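## Task

A wooden die rests loose on the palm of the upturned hand. Rotate it in this hand alone until its orientation in the hand matches the two goal pictures. The hand includes the wrist camera, its post and the arm's final link. The task fails if the die touches anything else or leaves the hand. To finish, the die must sit still for a moment on the palm or fingers, clear of the wrist, the camera and its post. The palm must face straight up, and no hand motor may read moving or overload or be building up toward a shutdown (motors dead from the start are exempt). Then declare it done. The hand is then opened automatically, and the result must still hold on the open hand; anything kept in place only by the robot, other than resting on the open hand, does not count.

## Robot and tools

Robot: one simulated six-joint Doosan M1013 arm carrying a right hand with sixteen motors: index, middle and ring fingers (mcp, abd, pip, dip each) and a thumb (cmc, axl, mcp, ipl). The only camera is cam_wrist, a 616x616 fisheye on the hand. A fixed mast sits at the wrist on the palm side (hand-point x +0.05 to +0.10, z -0.16 to -0.11, out to y +0.06 m); it can strike things.

Frames. Scene frame: origin on the table top under the arm base, +z up, +y to the left when facing along +x. Reported pose: end_effector_position in metres and end_effector_quat_wxyz, plus linear (m/s) and angular (rad/s) velocity. Hand-point frame: +z runs along the straightened fingers toward the tips, +x crosses the palm away from the thumb, +y points out of the palm face (palm surface at y = -0.062 m). Palm up means hand-point +y points along scene +z. Finger knuckles sit at z = -0.017 m, tips about 0.139 m beyond; bending moves tips toward +y. Only the rubber fingertip caps grip well.

execute_actions: argument actions is a list holding zero or one item, plus optional pictures (boolean). Empty list: just report the state. An item with rows (1 to 15 rows) and steps (1 to 15, default 15) runs that many control steps of 1/30 s, one row per step, the final row repeated to fill. An item with only steps (up to 300) is a wait, counted from the previous result, so your reply time uses part of it.

A row is 24 numbers, each in [-1, 1], one list for the single arm and hand, in this order: dx, dy, dz, rx, ry, rz, index_mcp, index_abd, index_pip, index_dip, middle_mcp, middle_abd, middle_pip, middle_dip, ring_mcp, ring_abd, ring_pip, ring_dip, thumb_cmc, thumb_axl, thumb_mcp, thumb_ipl, current_limit, speed.

The first six are an offset, not a pose: displacement and rotation (rx, ry, rz form one rotation vector) in the hand point's own axes, where 1.0 equals 0.6 m or 180 degrees. The reference is the hand-point pose in the latest result showing it; before any such result in a scene, and for second and later calls within one reply, the reference is wherever the robot is when the action begins. Every row is measured from that same reference, not stacked on the previous row. All-zero offsets pull the hand back to the reference; they do not hold still. Each step the command is clipped to within 70 mm and 16 degrees of the measured pose; a far target may need several calls.

The sixteen hinge numbers are absolute goal angles, scaled linearly between each hinge's stops. Brackets give degrees at +1 and -1, then the straight value. Fingers, moving toward -1: _mcp curls at the knuckle toward the palm (-18, +128; +0.75); _abd swings the finger sideways away from the thumb (-60, +60; +0.00); _pip (-29, +108; +0.58) and _dip (-21, +117; +0.70) bend the middle and end joints. Thumb: thumb_cmc toward -1 brings the thumb from flat beside the palm round in front of it (-20, +120; +0.71); thumb_axl spins it about its length (-27, +140; +0.68); thumb_mcp (-69, +109; +0.23) and thumb_ipl (-77, +108; +0.17) bend it. With thumb_axl straight, those two bend toward +z at -1; with thumb_axl at -0.40 they bend in the direction cmc swings.

current_limit maps -1..+1 to 0..550 mA (floor 11 mA); it also caps hinge speed, and far below 0 a finger may not lift. speed sets each set-point's rate to (speed+1)/2 times 5.9 rad/s. Initial values +0.4 and -0.6; both persist until rewritten.

move: target is one 24-number row with the same meaning and reference; speed in m/s from 0.002 to 0.5 (default 0.25), rotation capped at twice that in rad/s. It drives a straight path lasting 0.5 to 10 s, never slowing for obstacles; hinge numbers are sent at the start. The result adds a move: line with the ending (done, off_target, moving, held, fault), any limits (paced = pose clipped; held = steps blocked, after which the arm may lurch fast) and the distance to target.

wait: seconds, 0 to 10; nothing new is sent. zoom_image: camera "cam_wrist", region [x0, y0, x1, y1] in pixels from the top-left, at most 504 by 504. show_instructions: shows the goal pictures. read_manual: section "licences". finished_scene: pass the number of the current scene to end and grade it; irreversible.

Result lines: hand_goal (written goals; repeating them keeps a grip), hand_measured (actual hinge positions; repeating those relaxes a grip), hand_current_ma (positive pushes toward -1), hand_state per motor (moving, goal, blocked, overload), hand_current_limit, hand_speed, Joint positions, joint torques, and Hand target (pose the controller currently aims at). "pose unreachable" and HELD mean the clearance check altered or blocked a command.

Hazards: a motor at 495 mA or more accumulates seconds and shuts down at 5 s for 10 s, then jumps to its last goal; ease off pressing fingers. A joint load limit or 144 N of outside force stops the arm for 10 s and drops the rest of the call; hand numbers sent during a stop are lost. The arm is stiff, so push only gently and slowly. A MOTOR HOT warning precedes a braking OVER-TEMPERATURE FAULT. Keep the object on the hand only; it must not touch anything else or fall, and nothing may be knocked off the table. Loose objects may occasionally get a small nudge. Before finishing, level the palm, relax fingers so no motor is moving or straining, and check the object rests still, away from wrist, camera and post.

Each tool is called after ">>>" by a JSON object that holds its "api" and its "payload", one argument or row to a line.

Reference images:

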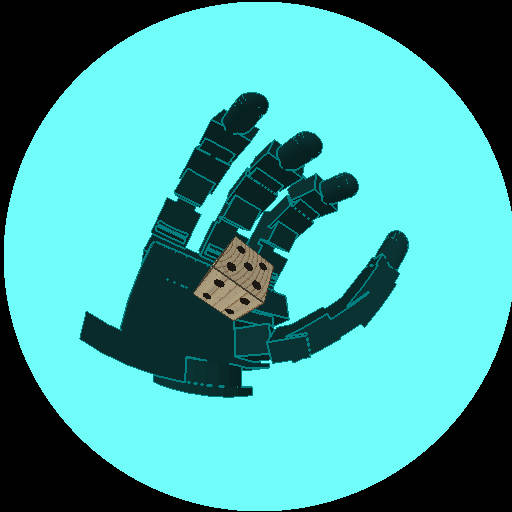

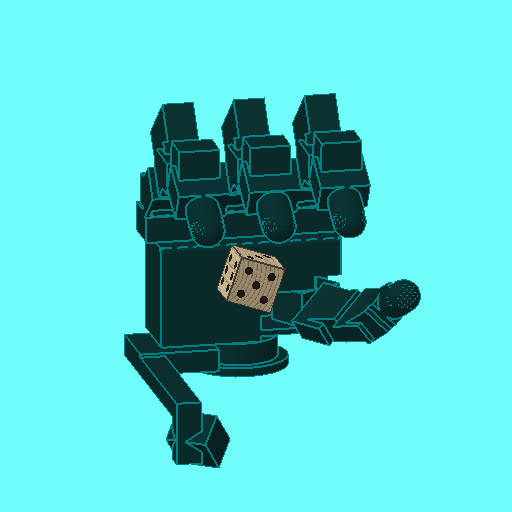

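## Session

>>> {"api": "execute_actions", "payload": {
  "actions": []
}}

Scene clock: 0.00 s of 4800.00 s.
end_effector_position=(+0.6960, -0.0060, +0.5759) hand_goal=(+0.046, +0.000, -0.008, +0.280, +0.046, +0.000, -0.008, +0.280, +0.046, +0.000, -0.008, +0.280, -0.104, +0.266, +0.032, -0.018) hand_measured=(+0.062, +0.000, -0.006, +0.282, +0.062, +0.000, -0.006, +0.282, +0.060, +0.000, -0.006, +0.282, -0.090, +0.270, +0.034, -0.016) hand_current_ma=(+87, +0, +13, +12, +83, +0, +15, +12, +84, +0, +13, +12, +71, +26, +13, +11) hand_state=(goal, goal, goal, goal, goal, goal, goal, goal, goal, goal, goal, goal, goal, goal, goal, goal) hand_current_limit=0.40 hand_speed=-0.60 end_effector_quat_wxyz=(+0.699, +0.706, +0.076, +0.086) end_effector_velocity=(-0.001, +0.001, -0.001) end_effector_angular_velocity=(-0.001, +0.002, +0.000)
Joint positions: [ 0.302  0.399  1.739 -1.523  1.629 -1.004]
Joint velocities: [ 0.001 -0.     0.002  0.     0.001 -0.   ]
Joint torques (N m, as the joint torque sensors report them, + toward a larger angle): no reading
Hand target: +0.696, -0.006, +0.576; +0.699, +0.706, +0.076, +0.086

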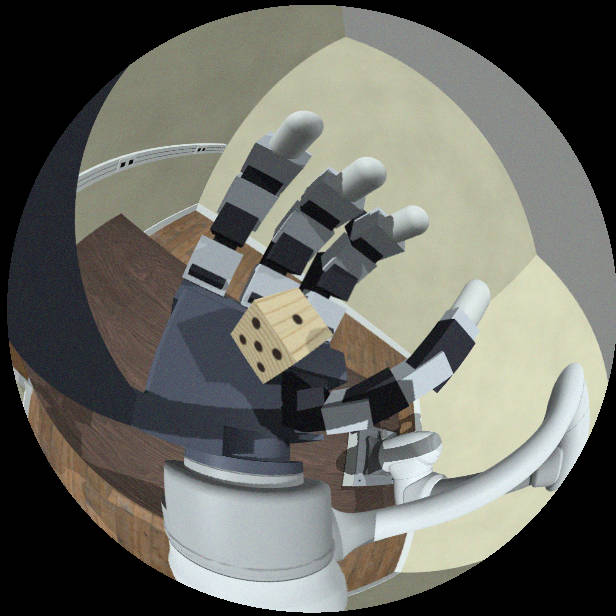

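>>> {"api": "zoom_image", "payload": {
  "camera": "cam_wrist",
  "region": [160, 230, 400, 440]
}}

>>> {"api": "show_instructions", "payload": {

}}

Region (160, 230, 400, 440) of cam_wrist's 616x616 image, scaled by 2.100, with more detail than that image has; it fills the top 441 rows of this view, and the rest is white.

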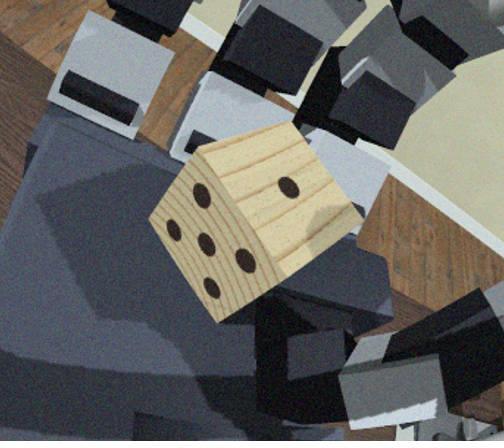

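Reference images for this scene: goal picture from the wrist camera place, goal picture looking into the palm.

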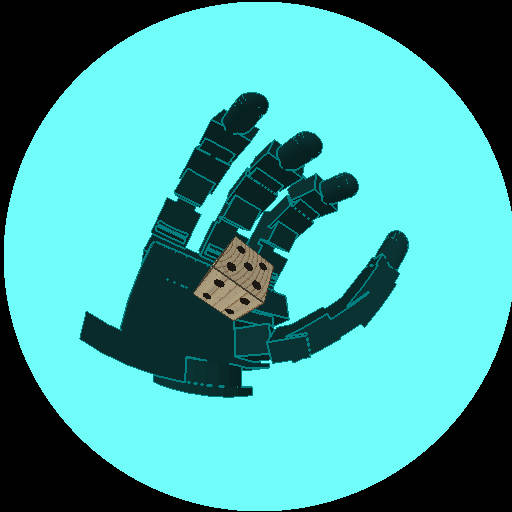

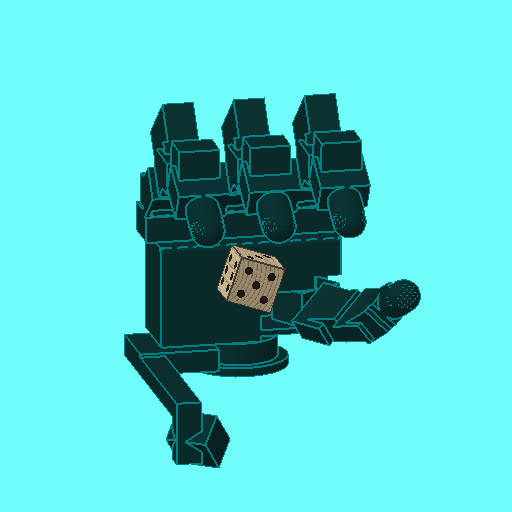

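>>> {"api": "move", "payload": {
  "target": [0,0,0,0.13,0,0,0.046,0,0,0.28,0.046,0,0,0.28,0.046,0,0,0.28,-0.104,0.266,0.032,-0.018,0.4,-0.3]
}}

Scene clock: 54.10 s of 4800.00 s.
end_effector_position=(+0.6960, -0.0058, +0.5759) hand_goal=(+0.046, +0.000, +0.000, +0.280, +0.046, +0.000, +0.000, +0.280, +0.046, +0.000, +0.000, +0.280, -0.104, +0.266, +0.032, -0.018) hand_measured=(+0.062, +0.000, -0.002, +0.282, +0.062, +0.000, -0.002, +0.282, +0.060, +0.000, -0.002, +0.282, -0.092, +0.270, +0.032, -0.016) hand_current_ma=(+87, +0, -7, +12, +83, +0, -7, +12, +83, +0, -7, +12, +69, +26, +1, +9) hand_state=(goal, goal, goal, goal, goal, goal, goal, goal, goal, goal, goal, goal, goal, goal, goal, goal) hand_current_limit=0.40 hand_speed=-0.30 end_effector_quat_wxyz=(+0.542, +0.833, +0.091, +0.069) end_effector_velocity=(-0.000, +0.000, +0.001) end_effector_angular_velocity=(+0.006, +0.002, -0.001)
Joint positions: [ 0.319  0.323  1.634 -1.151  1.497 -1.183]
Joint velocities: [-0.    -0.001 -0.003  0.006  0.    -0.004]
Joint torques (N m, as the joint torque sensors report them, + toward a larger angle): [ -2.66 -67.4  -34.31  -0.59   0.88  -0.16]
Hand target: +0.696, -0.006, +0.576; +0.541, +0.833, +0.091, +0.069
Off the commanded pose: 0.000 m, 0 deg.
move: done

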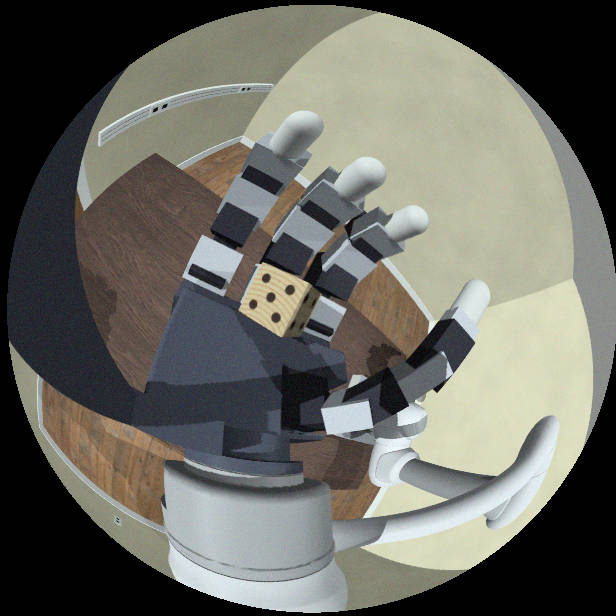

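>>> {"api": "zoom_image", "payload": {
  "camera": "cam_wrist",
  "region": [180, 200, 400, 400]
}}

Region (180, 200, 400, 400) of cam_wrist's 616x616 image, scaled by 2.291, with more detail than that image has; it fills the top 458 rows of this view, and the rest is white.

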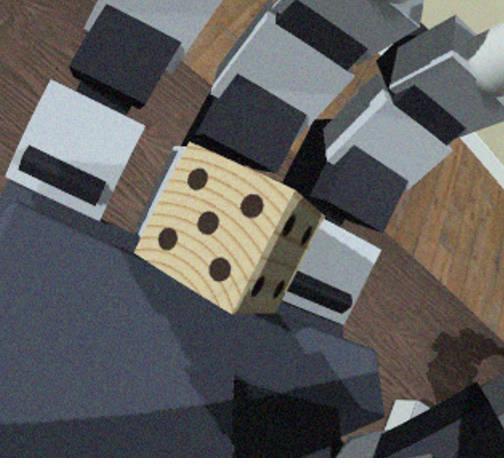

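>>> {"api": "move", "payload": {
  "target": [0,0,0,-0.06,0,0,0.5,0,-0.2,0.2,0.5,0,-0.2,0.2,0.5,0,-0.2,0.2,-0.104,0.266,0.032,-0.018,0.4,-0.75],
  "speed": 0.1
}}

Scene clock: 70.87 s of 4800.00 s.
end_effector_position=(+0.6960, -0.0059, +0.5759) hand_goal=(+0.500, +0.000, -0.200, +0.200, +0.500, +0.000, -0.200, +0.200, +0.500, +0.000, -0.200, +0.200, -0.104, +0.266, +0.032, -0.018) hand_measured=(+0.508, +0.000, -0.196, +0.202, +0.508, +0.000, -0.194, +0.202, +0.508, +0.000, -0.194, +0.202, -0.092, +0.270, +0.032, -0.016) hand_current_ma=(+46, +0, +26, +13, +44, +0, +29, +13, +44, +0, +27, +13, +68, +26, +1, +9) hand_state=(goal, goal, goal, goal, goal, goal, goal, goal, goal, goal, goal, goal, goal, goal, goal, goal) hand_current_limit=0.40 hand_speed=-0.75 end_effector_quat_wxyz=(+0.617, +0.778, +0.085, +0.077) end_effector_velocity=(-0.000, -0.000, +0.000) end_effector_angular_velocity=(-0.006, -0.002, -0.000)
Joint positions: [ 0.319  0.356  1.685 -1.326  1.548 -1.095]
Joint velocities: [-0.     0.001  0.002 -0.006  0.002  0.003]
Joint torques (N m, as the joint torque sensors report them, + toward a larger angle): [ -0.94 -67.75 -32.86  -1.18   1.69   0.07]
Hand target: +0.696, -0.006, +0.576; +0.618, +0.778, +0.085, +0.077
Off the commanded pose: 0.000 m, 0 deg.
move: done

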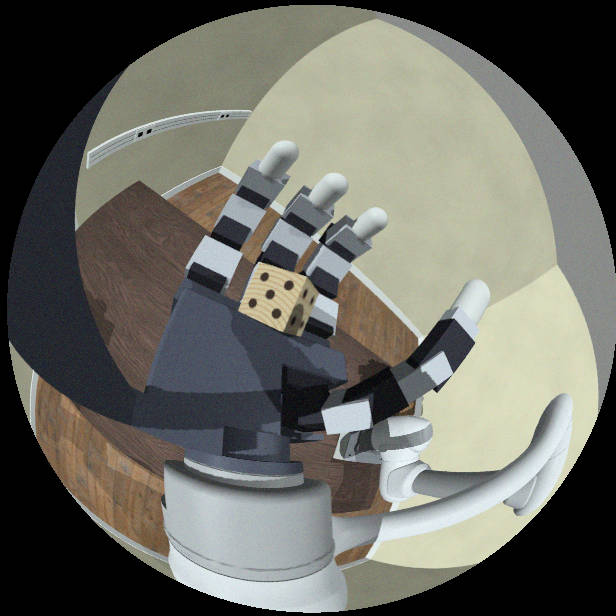

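>>> {"api": "zoom_image", "payload": {
  "camera": "cam_wrist",
  "region": [180, 200, 400, 400]
}}

Region (180, 200, 400, 400) of cam_wrist's 616x616 image, scaled by 2.291, with more detail than that image has; it fills the top 458 rows of this view, and the rest is white.

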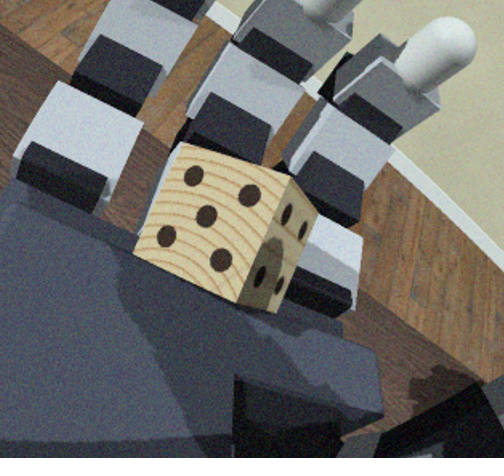

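>>> {"api": "move", "payload": {
  "target": [0,0,0,0.03,0,0,0.85,0,-0.45,0.1,0.85,0,-0.45,0.1,0.85,0,-0.45,0.1,-0.104,0.266,0.032,-0.018,0.4,-0.75],
  "speed": 0.1
}}

>>> {"api": "zoom_image", "payload": {
  "camera": "cam_wrist",
  "region": [160, 160, 420, 400]
}}

Scene clock: 89.90 s of 4800.00 s.
end_effector_position=(+0.6960, -0.0058, +0.5759) hand_goal=(+0.850, +0.000, -0.450, +0.100, +0.850, +0.000, -0.450, +0.100, +0.850, +0.000, -0.450, +0.100, -0.104, +0.266, +0.032, -0.018) hand_measured=(+0.858, +0.000, -0.444, +0.102, +0.858, +0.000, -0.442, +0.102, +0.856, +0.000, -0.444, +0.102, -0.092, +0.270, +0.032, -0.016) hand_current_ma=(+41, +0, +34, +14, +39, +0, +37, +14, +39, +0, +34, +14, +68, +26, +1, +9) hand_state=(goal, goal, goal, goal, goal, goal, goal, goal, goal, goal, goal, goal, goal, goal, goal, goal) hand_current_limit=0.40 hand_speed=-0.75 end_effector_quat_wxyz=(+0.580, +0.806, +0.088, +0.073) end_effector_velocity=(+0.000, -0.000, -0.000) end_effector_angular_velocity=(+0.003, +0.001, +0.001)
Joint positions: [ 0.32   0.339  1.66  -1.239  1.52  -1.138]
Joint velocities: [-0.001 -0.    -0.     0.002 -0.002 -0.002]
Joint torques (N m, as the joint torque sensors report them, + toward a larger angle): [  0.34 -67.83 -33.73  -0.97   1.32  -0.28]
Hand target: +0.696, -0.006, +0.576; +0.580, +0.806, +0.088, +0.073
Off the commanded pose: 0.000 m, 0 deg.
move: done

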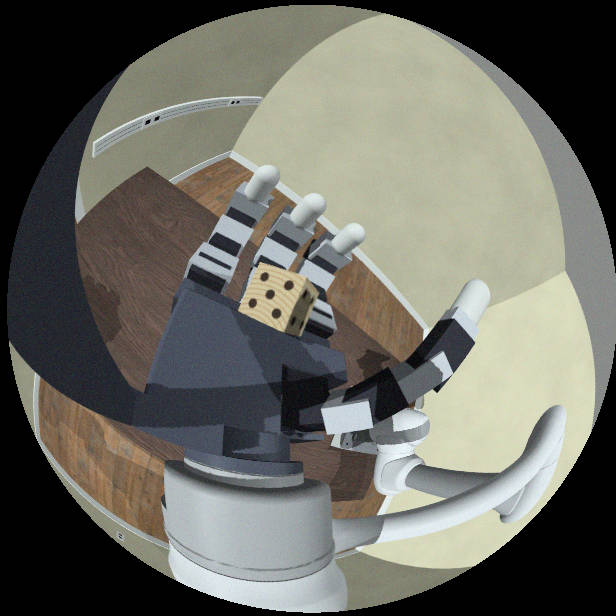

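Region (160, 160, 420, 400) of cam_wrist's 616x616 image, scaled by 1.938, with more detail than that image has; it fills the top 465 rows of this view, and the rest is white.

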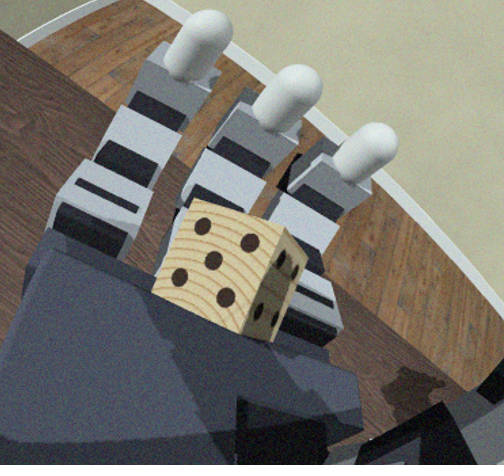

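>>> {"api": "move", "payload": {
  "target": [0,0,0,0.09,0,0,0.8,0,-0.55,0.0,0.8,0,-0.55,0.0,0.8,0,-0.55,0.0,-0.104,0.266,0.032,-0.018,0.4,-0.75],
  "speed": 0.1
}}

>>> {"api": "zoom_image", "payload": {
  "camera": "cam_wrist",
  "region": [160, 160, 420, 400]
}}

Scene clock: 100.03 s of 4800.00 s.
end_effector_position=(+0.6961, -0.0057, +0.5759) hand_goal=(+0.800, +0.000, -0.550, +0.000, +0.800, +0.000, -0.550, +0.000, +0.800, +0.000, -0.550, +0.000, -0.104, +0.266, +0.032, -0.018) hand_measured=(+0.820, +0.000, -0.544, +0.002, +0.820, +0.000, -0.542, +0.002, +0.818, +0.000, -0.544, +0.002, -0.092, +0.270, +0.032, -0.016) hand_current_ma=(+112, +0, +32, +13, +107, +0, +36, +13, +107, +0, +33, +13, +63, +26, -4, +8) hand_state=(blocked, goal, goal, goal, goal, goal, goal, goal, goal, goal, goal, goal, goal, goal, goal, goal) hand_current_limit=0.40 hand_speed=-0.75 end_effector_quat_wxyz=(+0.461, +0.880, +0.097, +0.060) end_effector_velocity=(-0.001, +0.001, -0.001) end_effector_angular_velocity=(+0.007, +0.003, -0.000)
Joint positions: [ 0.306  0.294  1.579 -0.97   1.465 -1.278]
Joint velocities: [ 0.001 -0.001 -0.     0.008 -0.    -0.002]
Joint torques (N m, as the joint torque sensors report them, + toward a larger angle): [ -1.1  -64.82 -36.43  -0.09   0.75  -0.41]
Hand target: +0.696, -0.006, +0.576; +0.461, +0.880, +0.097, +0.060
Off the commanded pose: 0.000 m, 0 deg.
move: done

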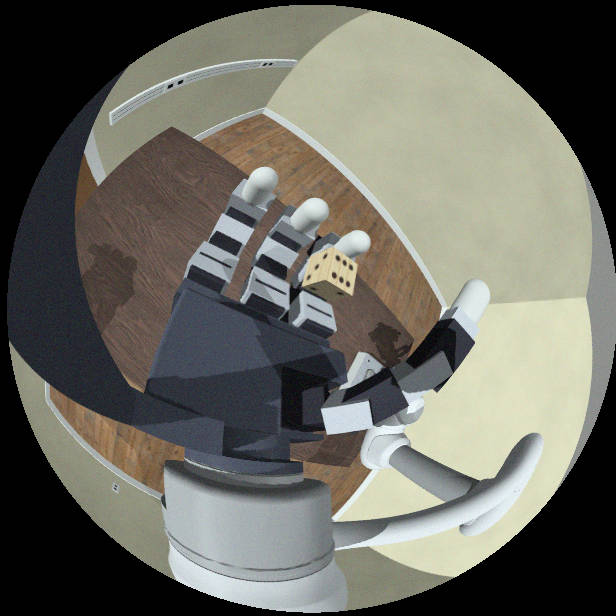

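Region (160, 160, 420, 400) of cam_wrist's 616x616 image, scaled by 1.938, with more detail than that image has; it fills the top 465 rows of this view, and the rest is white.

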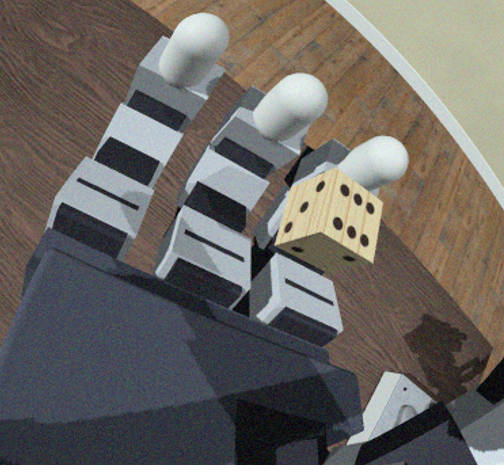

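>>> {"api": "move", "payload": {
  "target": [0,0,0,-0.07,0,-0.07,0.8,0,-0.55,0.0,0.8,0,-0.55,0.0,0.8,0,-0.55,0.0,-0.104,0.4,-0.1,-0.018,0.4,-0.75],
  "speed": 0.06
}}

>>> {"api": "zoom_image", "payload": {
  "camera": "cam_wrist",
  "region": [160, 160, 420, 400]
}}

Scene clock: 110.67 s of 4800.00 s.
end_effector_position=(+0.6960, -0.0058, +0.5759) hand_goal=(+0.800, +0.000, -0.550, +0.000, +0.800, +0.000, -0.550, +0.000, +0.800, +0.000, -0.550, +0.000, -0.104, +0.400, -0.100, -0.018) hand_measured=(+0.820, +0.000, -0.544, +0.002, +0.820, +0.000, -0.542, +0.002, +0.818, +0.000, -0.544, +0.002, -0.096, +0.400, -0.102, -0.018) hand_current_ma=(+110, +0, +33, +13, +106, +0, +36, +13, +106, +0, +33, +13, +44, -1, -12, +6) hand_state=(blocked, goal, goal, goal, goal, goal, goal, goal, goal, goal, goal, goal, goal, goal, goal, goal) hand_current_limit=0.40 hand_speed=-0.75 end_effector_quat_wxyz=(+0.558, +0.808, +0.186, +0.019) end_effector_velocity=(-0.000, -0.000, +0.000) end_effector_angular_velocity=(-0.006, +0.002, +0.002)
Joint positions: [ 0.325  0.293  1.695 -1.188  1.48  -1.367]
Joint velocities: [-0.    -0.     0.003 -0.006  0.001 -0.001]
Joint torques (N m, as the joint torque sensors report them, + toward a larger angle): [ -2.   -64.55 -34.21  -0.39   1.07  -0.48]
Hand target: +0.696, -0.006, +0.576; +0.558, +0.808, +0.186, +0.019
Off the commanded pose: 0.000 m, 0 deg.
move: done

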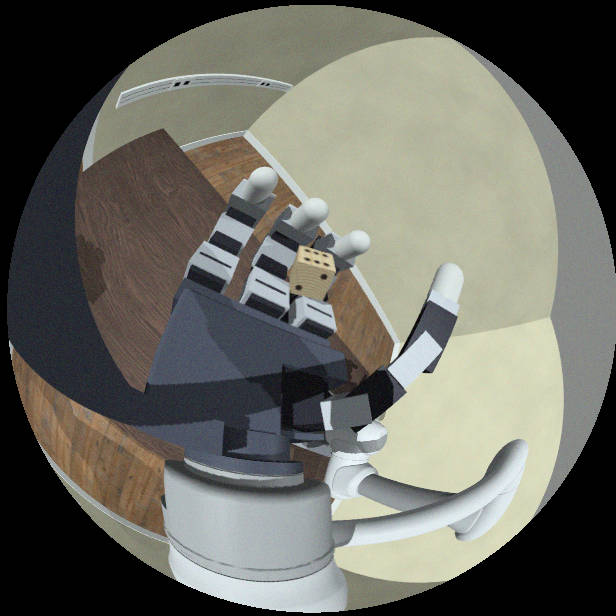

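Region (160, 160, 420, 400) of cam_wrist's 616x616 image, scaled by 1.938, with more detail than that image has; it fills the top 465 rows of this view, and the rest is white.

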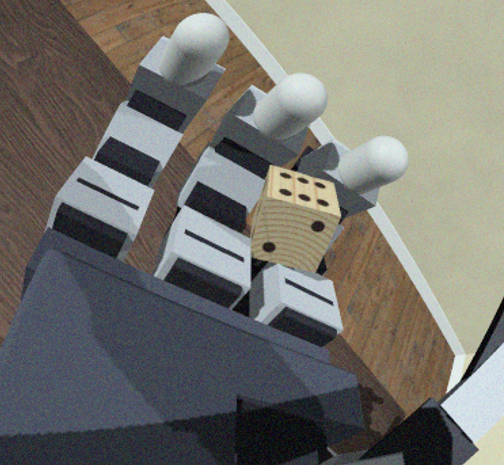

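>>> {"api": "move", "payload": {
  "target": [0,0,0,-0.03,0,0.03,-0.4,0,-0.2,0.2,-0.4,0,-0.2,0.2,-0.4,0,-0.2,0.2,-0.104,0.266,0.03,-0.018,0.4,-0.8],
  "speed": 0.06
}}

>>> {"api": "zoom_image", "payload": {
  "camera": "cam_wrist",
  "region": [160, 130, 460, 430]
}}

Scene clock: 123.63 s of 4800.00 s.
end_effector_position=(+0.6960, -0.0058, +0.5759) hand_goal=(-0.400, +0.000, -0.200, +0.200, -0.400, +0.000, -0.200, +0.200, -0.400, +0.000, -0.200, +0.200, -0.104, +0.266, +0.030, -0.018) hand_measured=(-0.390, +0.000, -0.200, +0.198, -0.390, +0.000, -0.202, +0.198, -0.392, +0.000, -0.202, +0.198, -0.096, +0.270, +0.024, -0.018) hand_current_ma=(+50, +0, -5, -14, +57, +0, -6, -14, +45, +0, -5, -14, +43, +30, -40, +5) hand_state=(goal, goal, goal, goal, goal, goal, goal, goal, goal, goal, goal, goal, goal, goal, goal, goal) hand_current_limit=0.40 hand_speed=-0.80 end_effector_quat_wxyz=(+0.594, +0.789, +0.147, +0.054) end_effector_velocity=(+0.000, +0.000, -0.000) end_effector_angular_velocity=(+0.000, +0.001, +0.002)
Joint positions: [ 0.324  0.316  1.711 -1.282  1.492 -1.229]
Joint velocities: [ 0.    -0.     0.001 -0.    -0.001 -0.   ]
Joint torques (N m, as the joint torque sensors report them, + toward a larger angle): [ -1.04 -66.08 -33.48  -1.01   1.17  -0.17]
Hand target: +0.696, -0.006, +0.576; +0.594, +0.789, +0.147, +0.054
Off the commanded pose: 0.000 m, 0 deg.
move: done

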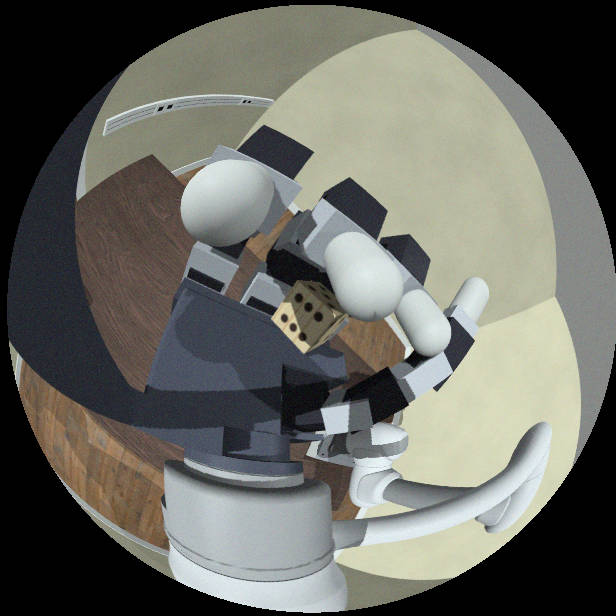

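Region (160, 130, 460, 430) of cam_wrist's 616x616 image, scaled by 1.680, with more detail than that image has.

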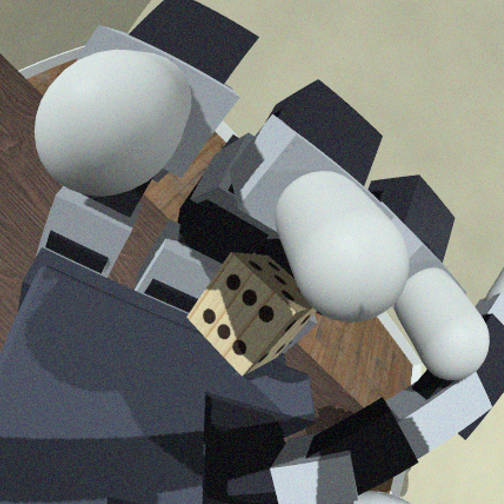

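>>> {"api": "move", "payload": {
  "target": [0,0,0,-0.09,0,0.02,-0.75,0,0.35,0.5,-0.5,0,0.35,0.5,-0.4,0,0.35,0.5,-0.104,0.266,0.03,-0.018,0.4,-0.75],
  "speed": 0.08
}}

>>> {"api": "move", "payload": {
  "target": [0,0,0,0,0,0,0.046,0,0,0.28,0.046,0,0,0.28,0.046,0,0,0.28,-0.104,0.266,0.032,-0.018,0.4,-0.5]
}}

>>> {"api": "zoom_image", "payload": {
  "camera": "cam_wrist",
  "region": [160, 200, 420, 440]
}}

Scene clock: 133.93 s of 4800.00 s.
end_effector_position=(+0.6960, -0.0059, +0.5759) hand_goal=(-0.750, +0.000, +0.350, +0.500, -0.500, +0.000, +0.350, +0.500, -0.400, +0.000, +0.350, +0.500, -0.104, +0.266, +0.030, -0.018) hand_measured=(-0.748, -0.010, +0.340, +0.490, -0.496, +0.000, +0.346, +0.496, -0.394, +0.000, +0.348, +0.498, -0.088, +0.260, +0.054, -0.014) hand_current_ma=(+7, -48, -61, -56, +20, +0, -19, -16, +33, +0, -14, -16, +88, -37, +155, +22) hand_state=(goal, goal, goal, goal, goal, goal, goal, goal, goal, goal, goal, goal, goal, goal, blocked, goal) hand_current_limit=0.40 hand_speed=-0.75 end_effector_quat_wxyz=(+0.697, +0.702, +0.113, +0.093) end_effector_velocity=(-0.000, +0.000, -0.000) end_effector_angular_velocity=(-0.006, -0.003, -0.000)
Joint positions: [ 0.305  0.373  1.778 -1.552  1.577 -1.035]
Joint velocities: [-0.001  0.002  0.002 -0.006  0.003  0.004]
Joint torques (N m, as the joint torque sensors report them, + toward a larger angle): [ -1.95 -69.96 -29.94  -2.11   1.3   -0.36]
Hand target: +0.696, -0.006, +0.576; +0.697, +0.702, +0.113, +0.093
Off the commanded pose: 0.000 m, 0 deg.
move: done

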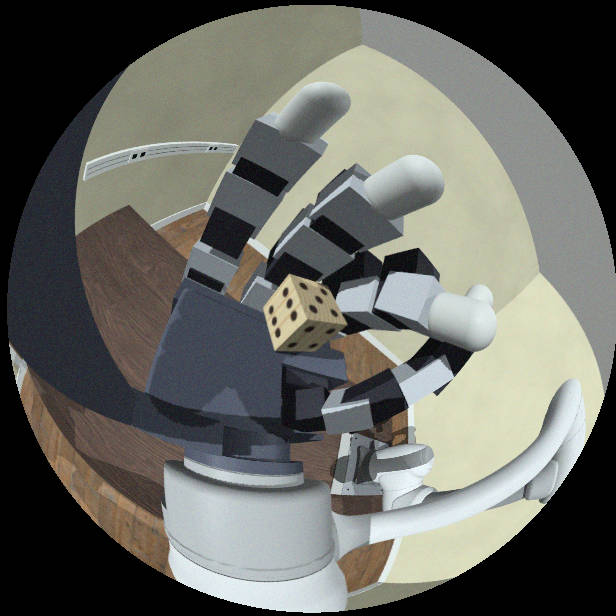

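Scene clock: 134.93 s of 4800.00 s.
end_effector_position=(+0.6960, -0.0059, +0.5759) hand_goal=(+0.046, +0.000, +0.000, +0.280, +0.046, +0.000, +0.000, +0.280, +0.046, +0.000, +0.000, +0.280, -0.104, +0.266, +0.032, -0.018) hand_measured=(+0.050, -0.004, +0.002, +0.282, +0.050, +0.000, +0.002, +0.282, +0.050, +0.000, +0.002, +0.282, -0.092, +0.264, +0.034, -0.016) hand_current_ma=(+23, -17, +7, +11, +22, +0, +13, +12, +22, +0, +14, +12, +69, -8, +13, +11) hand_state=(goal, goal, goal, goal, goal, goal, goal, goal, goal, goal, goal, goal, goal, goal, goal, goal) hand_current_limit=0.40 hand_speed=-0.50 end_effector_quat_wxyz=(+0.697, +0.702, +0.113, +0.093) end_effector_velocity=(+0.000, -0.000, +0.000) end_effector_angular_velocity=(+0.000, +0.002, +0.000)
Joint positions: [ 0.305  0.373  1.778 -1.552  1.577 -1.035]
Joint velocities: [-0.    -0.    -0.     0.    -0.001 -0.002]
Joint torques (N m, as the joint torque sensors report them, + toward a larger angle): [ -0.8  -68.61 -30.28  -1.95   1.36  -0.02]
Hand target: +0.696, -0.006, +0.576; +0.697, +0.702, +0.113, +0.093
Off the commanded pose: 0.000 m, 0 deg.
move: done

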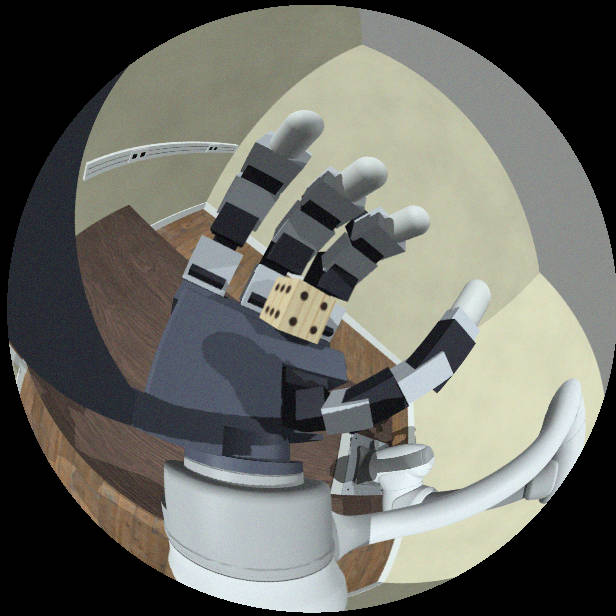

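Region (160, 200, 420, 440) of cam_wrist's 616x616 image, scaled by 1.938, with more detail than that image has; it fills the top 465 rows of this view, and the rest is white.

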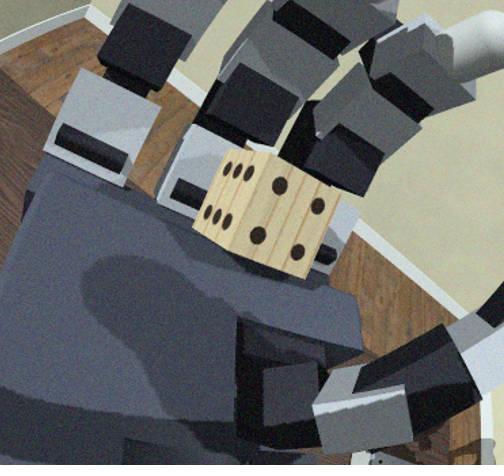

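>>> {"api": "move", "payload": {
  "target": [0,0,0,-0.05,0,0,-0.72,0,0.35,0.5,-0.6,0,0.35,0.5,-0.4,0,0.35,0.5,0.05,0.266,0.1,-0.018,0.4,-0.7],
  "speed": 0.08
}}

Scene clock: 142.93 s of 4800.00 s.
end_effector_position=(+0.6960, -0.0060, +0.5759) hand_goal=(-0.720, +0.000, +0.350, +0.500, -0.600, +0.000, +0.350, +0.500, -0.400, +0.000, +0.350, +0.500, +0.050, +0.266, +0.100, -0.018) hand_measured=(-0.628, +0.002, +0.346, +0.498, -0.292, -0.006, +0.346, +0.498, -0.398, +0.000, +0.346, +0.498, +0.054, +0.264, +0.100, -0.016) hand_current_ma=(+385, +7, -20, -16, +385, -27, -18, -16, +13, +0, -17, -16, +26, -7, -4, +10) hand_state=(blocked, goal, goal, goal, blocked, goal, goal, goal, goal, goal, goal, goal, goal, goal, goal, goal) hand_current_limit=0.40 hand_speed=-0.70 end_effector_quat_wxyz=(+0.750, +0.645, +0.105, +0.101) end_effector_velocity=(+0.000, -0.002, -0.000) end_effector_angular_velocity=(-0.006, -0.002, -0.002)
Joint positions: [ 0.282  0.406  1.812 -1.694  1.646 -0.972]
Joint velocities: [-0.004  0.002  0.001 -0.006  0.003  0.002]
Joint torques (N m, as the joint torque sensors report them, + toward a larger angle): [ -3.16 -72.32 -29.3   -2.01   1.38  -0.26]
Hand target: +0.696, -0.006, +0.576; +0.750, +0.645, +0.105, +0.101
Off the commanded pose: 0.000 m, 0 deg.
move: done

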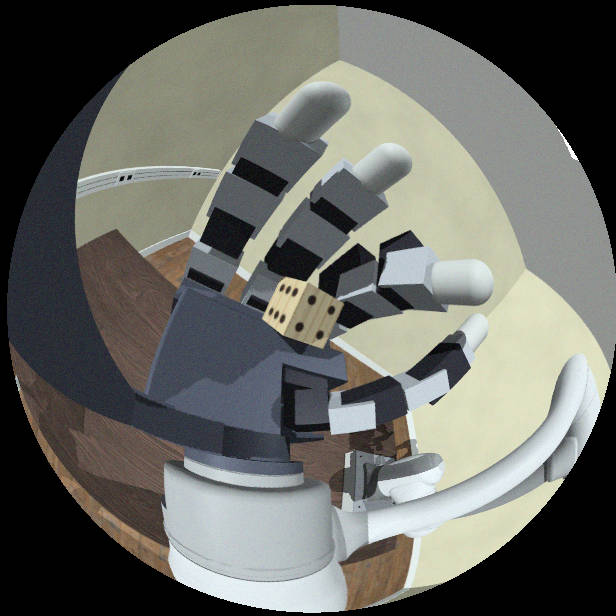

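>>> {"api": "move", "payload": {
  "target": [0,0,0,-0.02,0,0,0.0,0,-0.85,0.6,0.0,0,-0.85,0.6,-0.2,0,0.2,0.5,0.05,0.266,0.1,-0.018,0.4,-0.7],
  "speed": 0.08
}}

Scene clock: 154.50 s of 4800.00 s.
end_effector_position=(+0.6960, -0.0060, +0.5759) hand_goal=(+0.000, +0.000, -0.850, +0.600, +0.000, +0.000, -0.850, +0.600, -0.200, +0.000, +0.200, +0.500, +0.050, +0.266, +0.100, -0.018) hand_measured=(+0.000, +0.004, -0.850, +0.596, +0.002, -0.002, -0.850, +0.596, -0.200, +0.000, +0.202, +0.498, +0.054, +0.264, +0.100, -0.016) hand_current_ma=(-1, +15, -2, -19, +7, -15, -2, -16, -4, +0, +10, -16, +26, -7, -2, +10) hand_state=(goal, goal, goal, goal, goal, goal, goal, goal, goal, goal, goal, goal, goal, goal, goal, goal) hand_current_limit=0.40 hand_speed=-0.70 end_effector_quat_wxyz=(+0.770, +0.621, +0.102, +0.105) end_effector_velocity=(+0.000, -0.000, -0.000) end_effector_angular_velocity=(+0.002, -0.001, +0.001)
Joint positions: [ 0.271  0.419  1.824 -1.751  1.676 -0.95 ]
Joint velocities: [ 0.    -0.     0.     0.001 -0.002  0.002]
Joint torques (N m, as the joint torque sensors report them, + toward a larger angle): [ -1.72 -70.28 -27.63  -2.28   1.61  -0.12]
Hand target: +0.696, -0.006, +0.576; +0.770, +0.621, +0.102, +0.105
Off the commanded pose: 0.000 m, 0 deg.
move: done

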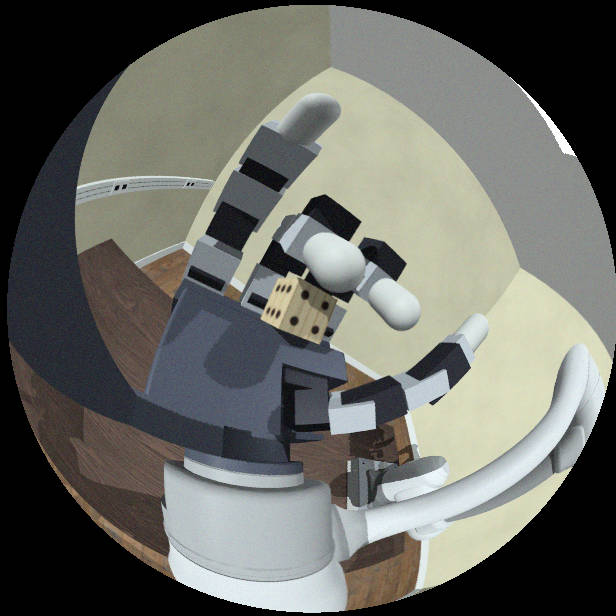

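>>> {"api": "move", "payload": {
  "target": [0,0,0,-0.03,0,0,0.5,0,-1,0.5,0.5,0,-1,0.5,-0.2,0,0.2,0.5,-0.3,0.266,0.1,-0.018,0.4,-0.6],
  "speed": 0.08
}}

>>> {"api": "move", "payload": {
  "target": [0,0,0,0,0,0,0.1,0,-1,0.5,0.1,0,-1,0.5,-0.2,0,0.2,0.5,-0.3,0.266,0.1,-0.018,0.4,-0.8]
}}

Scene clock: 162.60 s of 4800.00 s.
end_effector_position=(+0.6960, -0.0061, +0.5759) hand_goal=(+0.500, +0.000, -1.000, +0.500, +0.500, +0.000, -1.000, +0.500, -0.200, +0.000, +0.200, +0.500, -0.300, +0.266, +0.100, -0.018) hand_measured=(+0.504, +0.004, -1.000, +0.502, +0.504, -0.002, -1.000, +0.502, -0.200, +0.000, +0.202, +0.498, -0.292, +0.264, +0.100, -0.016) hand_current_ma=(+17, +15, +1, +11, +16, -14, +1, +11, -4, +0, +8, -16, +41, -7, +0, +10) hand_state=(goal, goal, goal, goal, goal, goal, goal, goal, goal, goal, goal, goal, goal, goal, goal, goal) hand_current_limit=0.40 hand_speed=-0.60 end_effector_quat_wxyz=(+0.798, +0.585, +0.097, +0.109) end_effector_velocity=(-0.000, -0.001, -0.000) end_effector_angular_velocity=(-0.006, -0.001, -0.001)
Joint positions: [ 0.251  0.44   1.839 -1.835  1.725 -0.922]
Joint velocities: [-0.002  0.002  0.001 -0.006  0.003  0.002]
Joint torques (N m, as the joint torque sensors report them, + toward a larger angle): [ -1.19 -69.3  -26.98  -2.44   1.66   0.4 ]
Hand target: +0.696, -0.006, +0.576; +0.798, +0.584, +0.097, +0.109
Off the commanded pose: 0.000 m, 0 deg.
move: done

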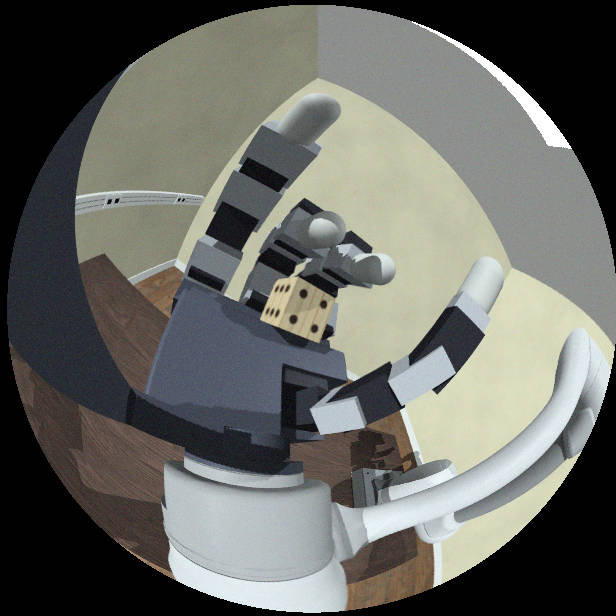

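Scene clock: 163.73 s of 4800.00 s.
end_effector_position=(+0.6960, -0.0061, +0.5759) hand_goal=(+0.100, +0.000, -1.000, +0.500, +0.100, +0.000, -1.000, +0.500, -0.200, +0.000, +0.200, +0.500, -0.300, +0.266, +0.100, -0.018) hand_measured=(+0.106, +0.004, -1.000, +0.502, +0.106, -0.002, -1.000, +0.502, -0.200, +0.000, +0.202, +0.498, -0.292, +0.264, +0.100, -0.016) hand_current_ma=(+34, +15, +1, +11, +33, -14, +1, +11, -4, +0, +8, -16, +41, -7, +0, +10) hand_state=(goal, goal, goal, goal, goal, goal, goal, goal, goal, goal, goal, goal, goal, goal, goal, goal) hand_current_limit=0.40 hand_speed=-0.80 end_effector_quat_wxyz=(+0.798, +0.585, +0.097, +0.109) end_effector_velocity=(+0.000, -0.001, +0.000) end_effector_angular_velocity=(-0.001, +0.001, -0.001)
Joint positions: [ 0.251  0.44   1.839 -1.835  1.725 -0.922]
Joint velocities: [-0.001 -0.     0.    -0.     0.    -0.001]
Joint torques (N m, as the joint torque sensors report them, + toward a larger angle): [ -1.63 -71.49 -27.72  -2.47   1.42  -0.13]
Hand target: +0.696, -0.006, +0.576; +0.798, +0.585, +0.097, +0.109
Off the commanded pose: 0.000 m, 0 deg.
move: done

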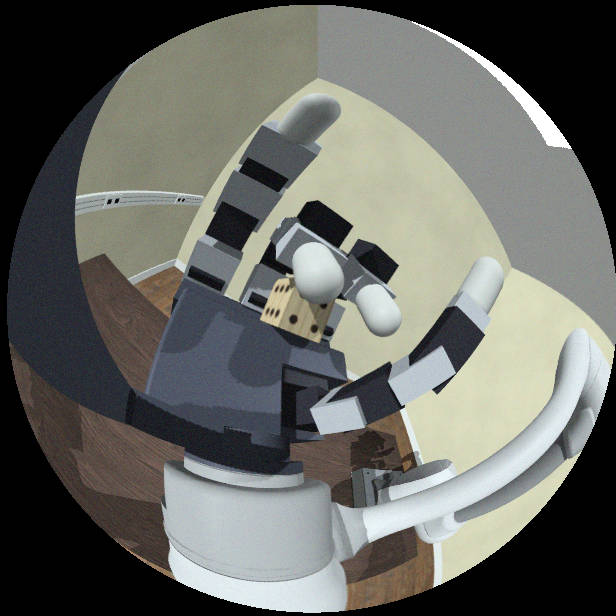

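>>> {"api": "move", "payload": {
  "target": [0,0,0,0,0,0,0.6,0,-1,0.3,0.6,0,-1,0.3,-0.2,0,0.2,0.5,-0.3,0.266,0.1,-0.018,0.4,-0.5]
}}

>>> {"api": "move", "payload": {
  "target": [0,0,0,0,0,0,0.6,0,-1,-0.2,0.6,0,-1,-0.2,-0.2,0,0.2,0.5,-0.3,0.266,0.1,-0.018,0.2,-0.7]
}}

>>> {"api": "move", "payload": {
  "target": [0,0,0,0,0,0,0.25,0,-1,-0.2,0.25,0,-1,-0.2,-0.2,0,0.2,0.5,-0.3,0.266,0.1,-0.018,0.2,-0.85]
}}

Scene clock: 174.33 s of 4800.00 s.
end_effector_position=(+0.6960, -0.0061, +0.5759) hand_goal=(+0.600, +0.000, -1.000, +0.300, +0.600, +0.000, -1.000, +0.300, -0.200, +0.000, +0.200, +0.500, -0.300, +0.266, +0.100, -0.018) hand_measured=(+0.604, +0.004, -1.000, +0.302, +0.604, -0.002, -1.000, +0.302, -0.200, +0.000, +0.202, +0.498, -0.292, +0.264, +0.100, -0.016) hand_current_ma=(+21, +15, +1, +11, +20, -14, +1, +11, -4, +0, +8, -16, +41, -7, +0, +10) hand_state=(goal, goal, goal, goal, goal, goal, goal, goal, goal, goal, goal, goal, goal, goal, goal, goal) hand_current_limit=0.40 hand_speed=-0.50 end_effector_quat_wxyz=(+0.798, +0.585, +0.097, +0.109) end_effector_velocity=(-0.000, -0.001, -0.000) end_effector_angular_velocity=(+0.000, +0.001, -0.001)
Joint positions: [ 0.251  0.44   1.839 -1.835  1.725 -0.922]
Joint velocities: [-0.001 -0.     0.001  0.001  0.    -0.   ]
Joint torques (N m, as the joint torque sensors report them, + toward a larger angle): [ -0.17 -73.21 -28.23  -2.55   1.81   0.  ]
Hand target: +0.696, -0.006, +0.576; +0.798, +0.585, +0.097, +0.109
Off the commanded pose: 0.000 m, 0 deg.
move: done

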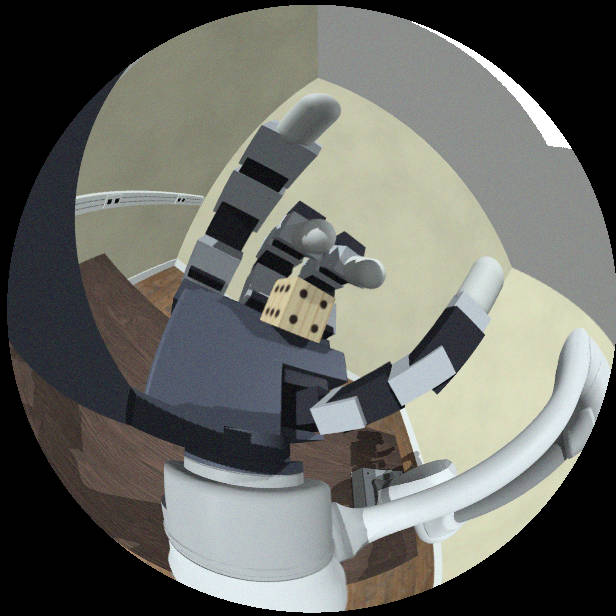

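Scene clock: 175.30 s of 4800.00 s.
end_effector_position=(+0.6960, -0.0061, +0.5759) hand_goal=(+0.600, +0.000, -1.000, -0.200, +0.600, +0.000, -1.000, -0.200, -0.200, +0.000, +0.200, +0.500, -0.300, +0.266, +0.100, -0.018) hand_measured=(+0.604, +0.004, -1.000, -0.198, +0.616, +0.000, -0.970, -0.162, -0.200, +0.000, +0.202, +0.498, -0.292, +0.264, +0.100, -0.016) hand_current_ma=(+21, +15, +1, +11, +83, -1, +150, +201, -4, +0, +8, -16, +41, -7, +0, +10) hand_state=(goal, goal, goal, goal, goal, goal, blocked, blocked, goal, goal, goal, goal, goal, goal, goal, goal) hand_current_limit=0.20 hand_speed=-0.70 end_effector_quat_wxyz=(+0.798, +0.585, +0.097, +0.109) end_effector_velocity=(+0.000, -0.000, +0.000) end_effector_angular_velocity=(+0.000, -0.000, -0.001)
Joint positions: [ 0.251  0.44   1.839 -1.835  1.725 -0.922]
Joint velocities: [-0.001 -0.    -0.001  0.     0.    -0.001]
Joint torques (N m, as the joint torque sensors report them, + toward a larger angle): [ -1.53 -71.86 -26.86  -2.48   1.49  -0.04]
Hand target: +0.696, -0.006, +0.576; +0.798, +0.585, +0.097, +0.109
Off the commanded pose: 0.000 m, 0 deg.
move: done

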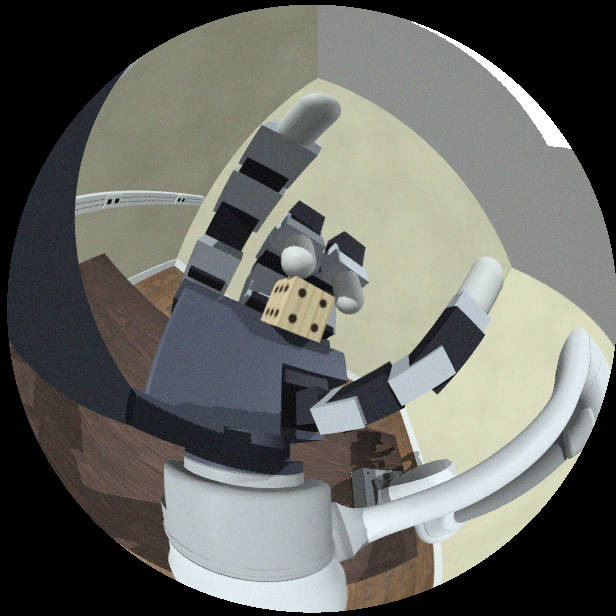

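Scene clock: 176.57 s of 4800.00 s.
end_effector_position=(+0.6960, -0.0061, +0.5759) hand_goal=(+0.250, +0.000, -1.000, -0.200, +0.250, +0.000, -1.000, -0.200, -0.200, +0.000, +0.200, +0.500, -0.300, +0.266, +0.100, -0.018) hand_measured=(+0.260, +0.004, -1.000, -0.198, +0.570, +0.000, -0.952, -0.162, -0.200, +0.000, +0.202, +0.498, -0.292, +0.264, +0.100, -0.016) hand_current_ma=(+54, +15, +1, +11, +330, -1, +245, +201, -4, +0, +8, -16, +41, -7, +0, +10) hand_state=(goal, goal, goal, goal, blocked, goal, blocked, blocked, goal, goal, goal, goal, goal, goal, goal, goal) hand_current_limit=0.20 hand_speed=-0.85 end_effector_quat_wxyz=(+0.798, +0.585, +0.097, +0.109) end_effector_velocity=(+0.000, -0.000, -0.000) end_effector_angular_velocity=(+0.001, +0.001, -0.000)
Joint positions: [ 0.251  0.44   1.839 -1.835  1.725 -0.922]
Joint velocities: [-0.     0.     0.     0.001 -0.001 -0.001]
Joint torques (N m, as the joint torque sensors report them, + toward a larger angle): [ -1.36 -70.09 -27.65  -2.63   1.75   0.  ]
Hand target: +0.696, -0.006, +0.576; +0.798, +0.585, +0.097, +0.109
Off the commanded pose: 0.000 m, 0 deg.
move: done

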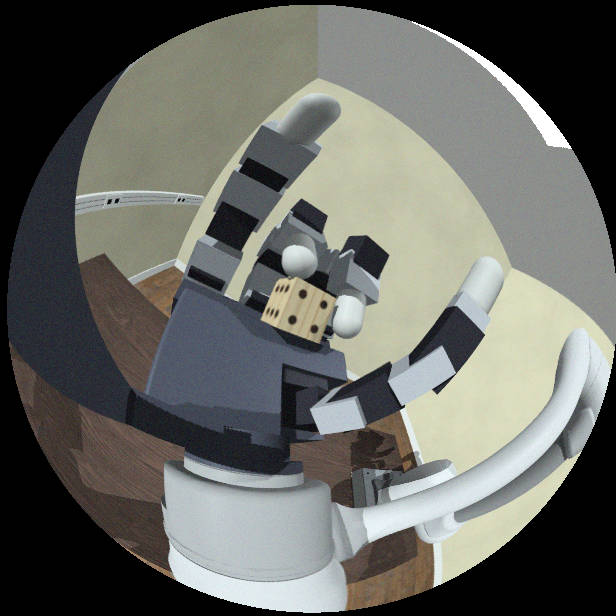

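>>> {"api": "move", "payload": {
  "target": [0,0,0,0,0,0,0.3,0,-0.2,0.3,0.3,0,-0.2,0.3,-0.2,0,0.2,0.5,-0.9,-0.4,-0.5,0.0,0.4,-0.5]
}}

>>> {"api": "move", "payload": {
  "target": [0,0,0,-0.07,0,0,-0.1,0,-0.2,0.3,-0.1,0,-0.2,0.3,-0.2,0,0.2,0.5,-0.9,-0.4,-0.5,0.0,0.4,-0.8],
  "speed": 0.07
}}

Scene clock: 187.63 s of 4800.00 s.
end_effector_position=(+0.6960, -0.0061, +0.5759) hand_goal=(+0.300, +0.000, -0.200, +0.300, +0.300, +0.000, -0.200, +0.300, -0.200, +0.000, +0.200, +0.500, -0.900, -0.400, -0.500, +0.000) hand_measured=(+0.304, +0.004, -0.204, +0.296, +0.312, +0.000, -0.204, +0.296, -0.200, +0.000, +0.202, +0.498, -0.904, -0.394, -0.498, -0.002) hand_current_ma=(+19, +15, -22, -18, +62, -1, -24, -18, -4, +0, +8, -16, -25, +43, +17, -7) hand_state=(goal, goal, goal, goal, goal, goal, goal, goal, goal, goal, goal, goal, goal, goal, goal, goal) hand_current_limit=0.40 hand_speed=-0.50 end_effector_quat_wxyz=(+0.798, +0.585, +0.097, +0.109) end_effector_velocity=(-0.001, -0.001, -0.000) end_effector_angular_velocity=(-0.001, -0.001, -0.003)
Joint positions: [ 0.251  0.44   1.839 -1.835  1.725 -0.922]
Joint velocities: [-0.001  0.     0.001  0.001  0.003  0.001]
Joint torques (N m, as the joint torque sensors report them, + toward a larger angle): [ -2.16 -70.94 -27.36  -2.45   1.67   0.11]
Hand target: +0.696, -0.006, +0.576; +0.798, +0.585, +0.097, +0.109
Off the commanded pose: 0.000 m, 0 deg.
move: done

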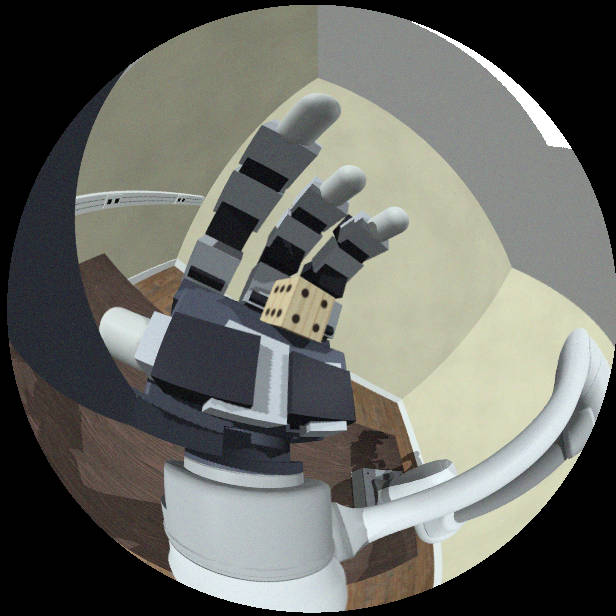

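Scene clock: 189.47 s of 4800.00 s.
end_effector_position=(+0.6960, -0.0062, +0.5760) hand_goal=(-0.100, +0.000, -0.200, +0.300, -0.100, +0.000, -0.200, +0.300, -0.200, +0.000, +0.200, +0.500, -0.900, -0.400, -0.500, +0.000) hand_measured=(-0.100, +0.004, -0.204, +0.296, -0.100, +0.000, -0.204, +0.296, -0.200, +0.000, +0.202, +0.498, -0.904, -0.396, -0.498, -0.002) hand_current_ma=(+4, +15, -21, -18, +5, -1, -22, -18, -4, +0, +5, -16, -25, +28, +17, -7) hand_state=(goal, goal, goal, goal, goal, goal, goal, goal, goal, goal, goal, goal, goal, goal, goal, goal) hand_current_limit=0.40 hand_speed=-0.80 end_effector_quat_wxyz=(+0.857, +0.494, +0.085, +0.119) end_effector_velocity=(+0.000, +0.001, +0.001) end_effector_angular_velocity=(-0.007, -0.004, +0.002)
Joint positions: [ 0.194  0.487  1.865 -2.031  1.848 -0.874]
Joint velocities: [-0.001  0.001 -0.001 -0.008  0.004  0.002]
Joint torques (N m, as the joint torque sensors report them, + toward a larger angle): [ -0.43 -75.24 -25.1   -3.08   1.31  -0.33]
Hand target: +0.696, -0.006, +0.576; +0.857, +0.494, +0.085, +0.119
Off the commanded pose: 0.000 m, 0 deg.
move: done

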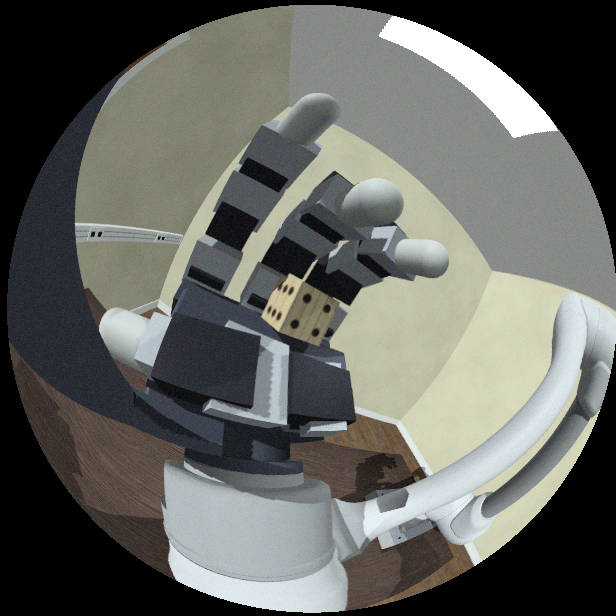

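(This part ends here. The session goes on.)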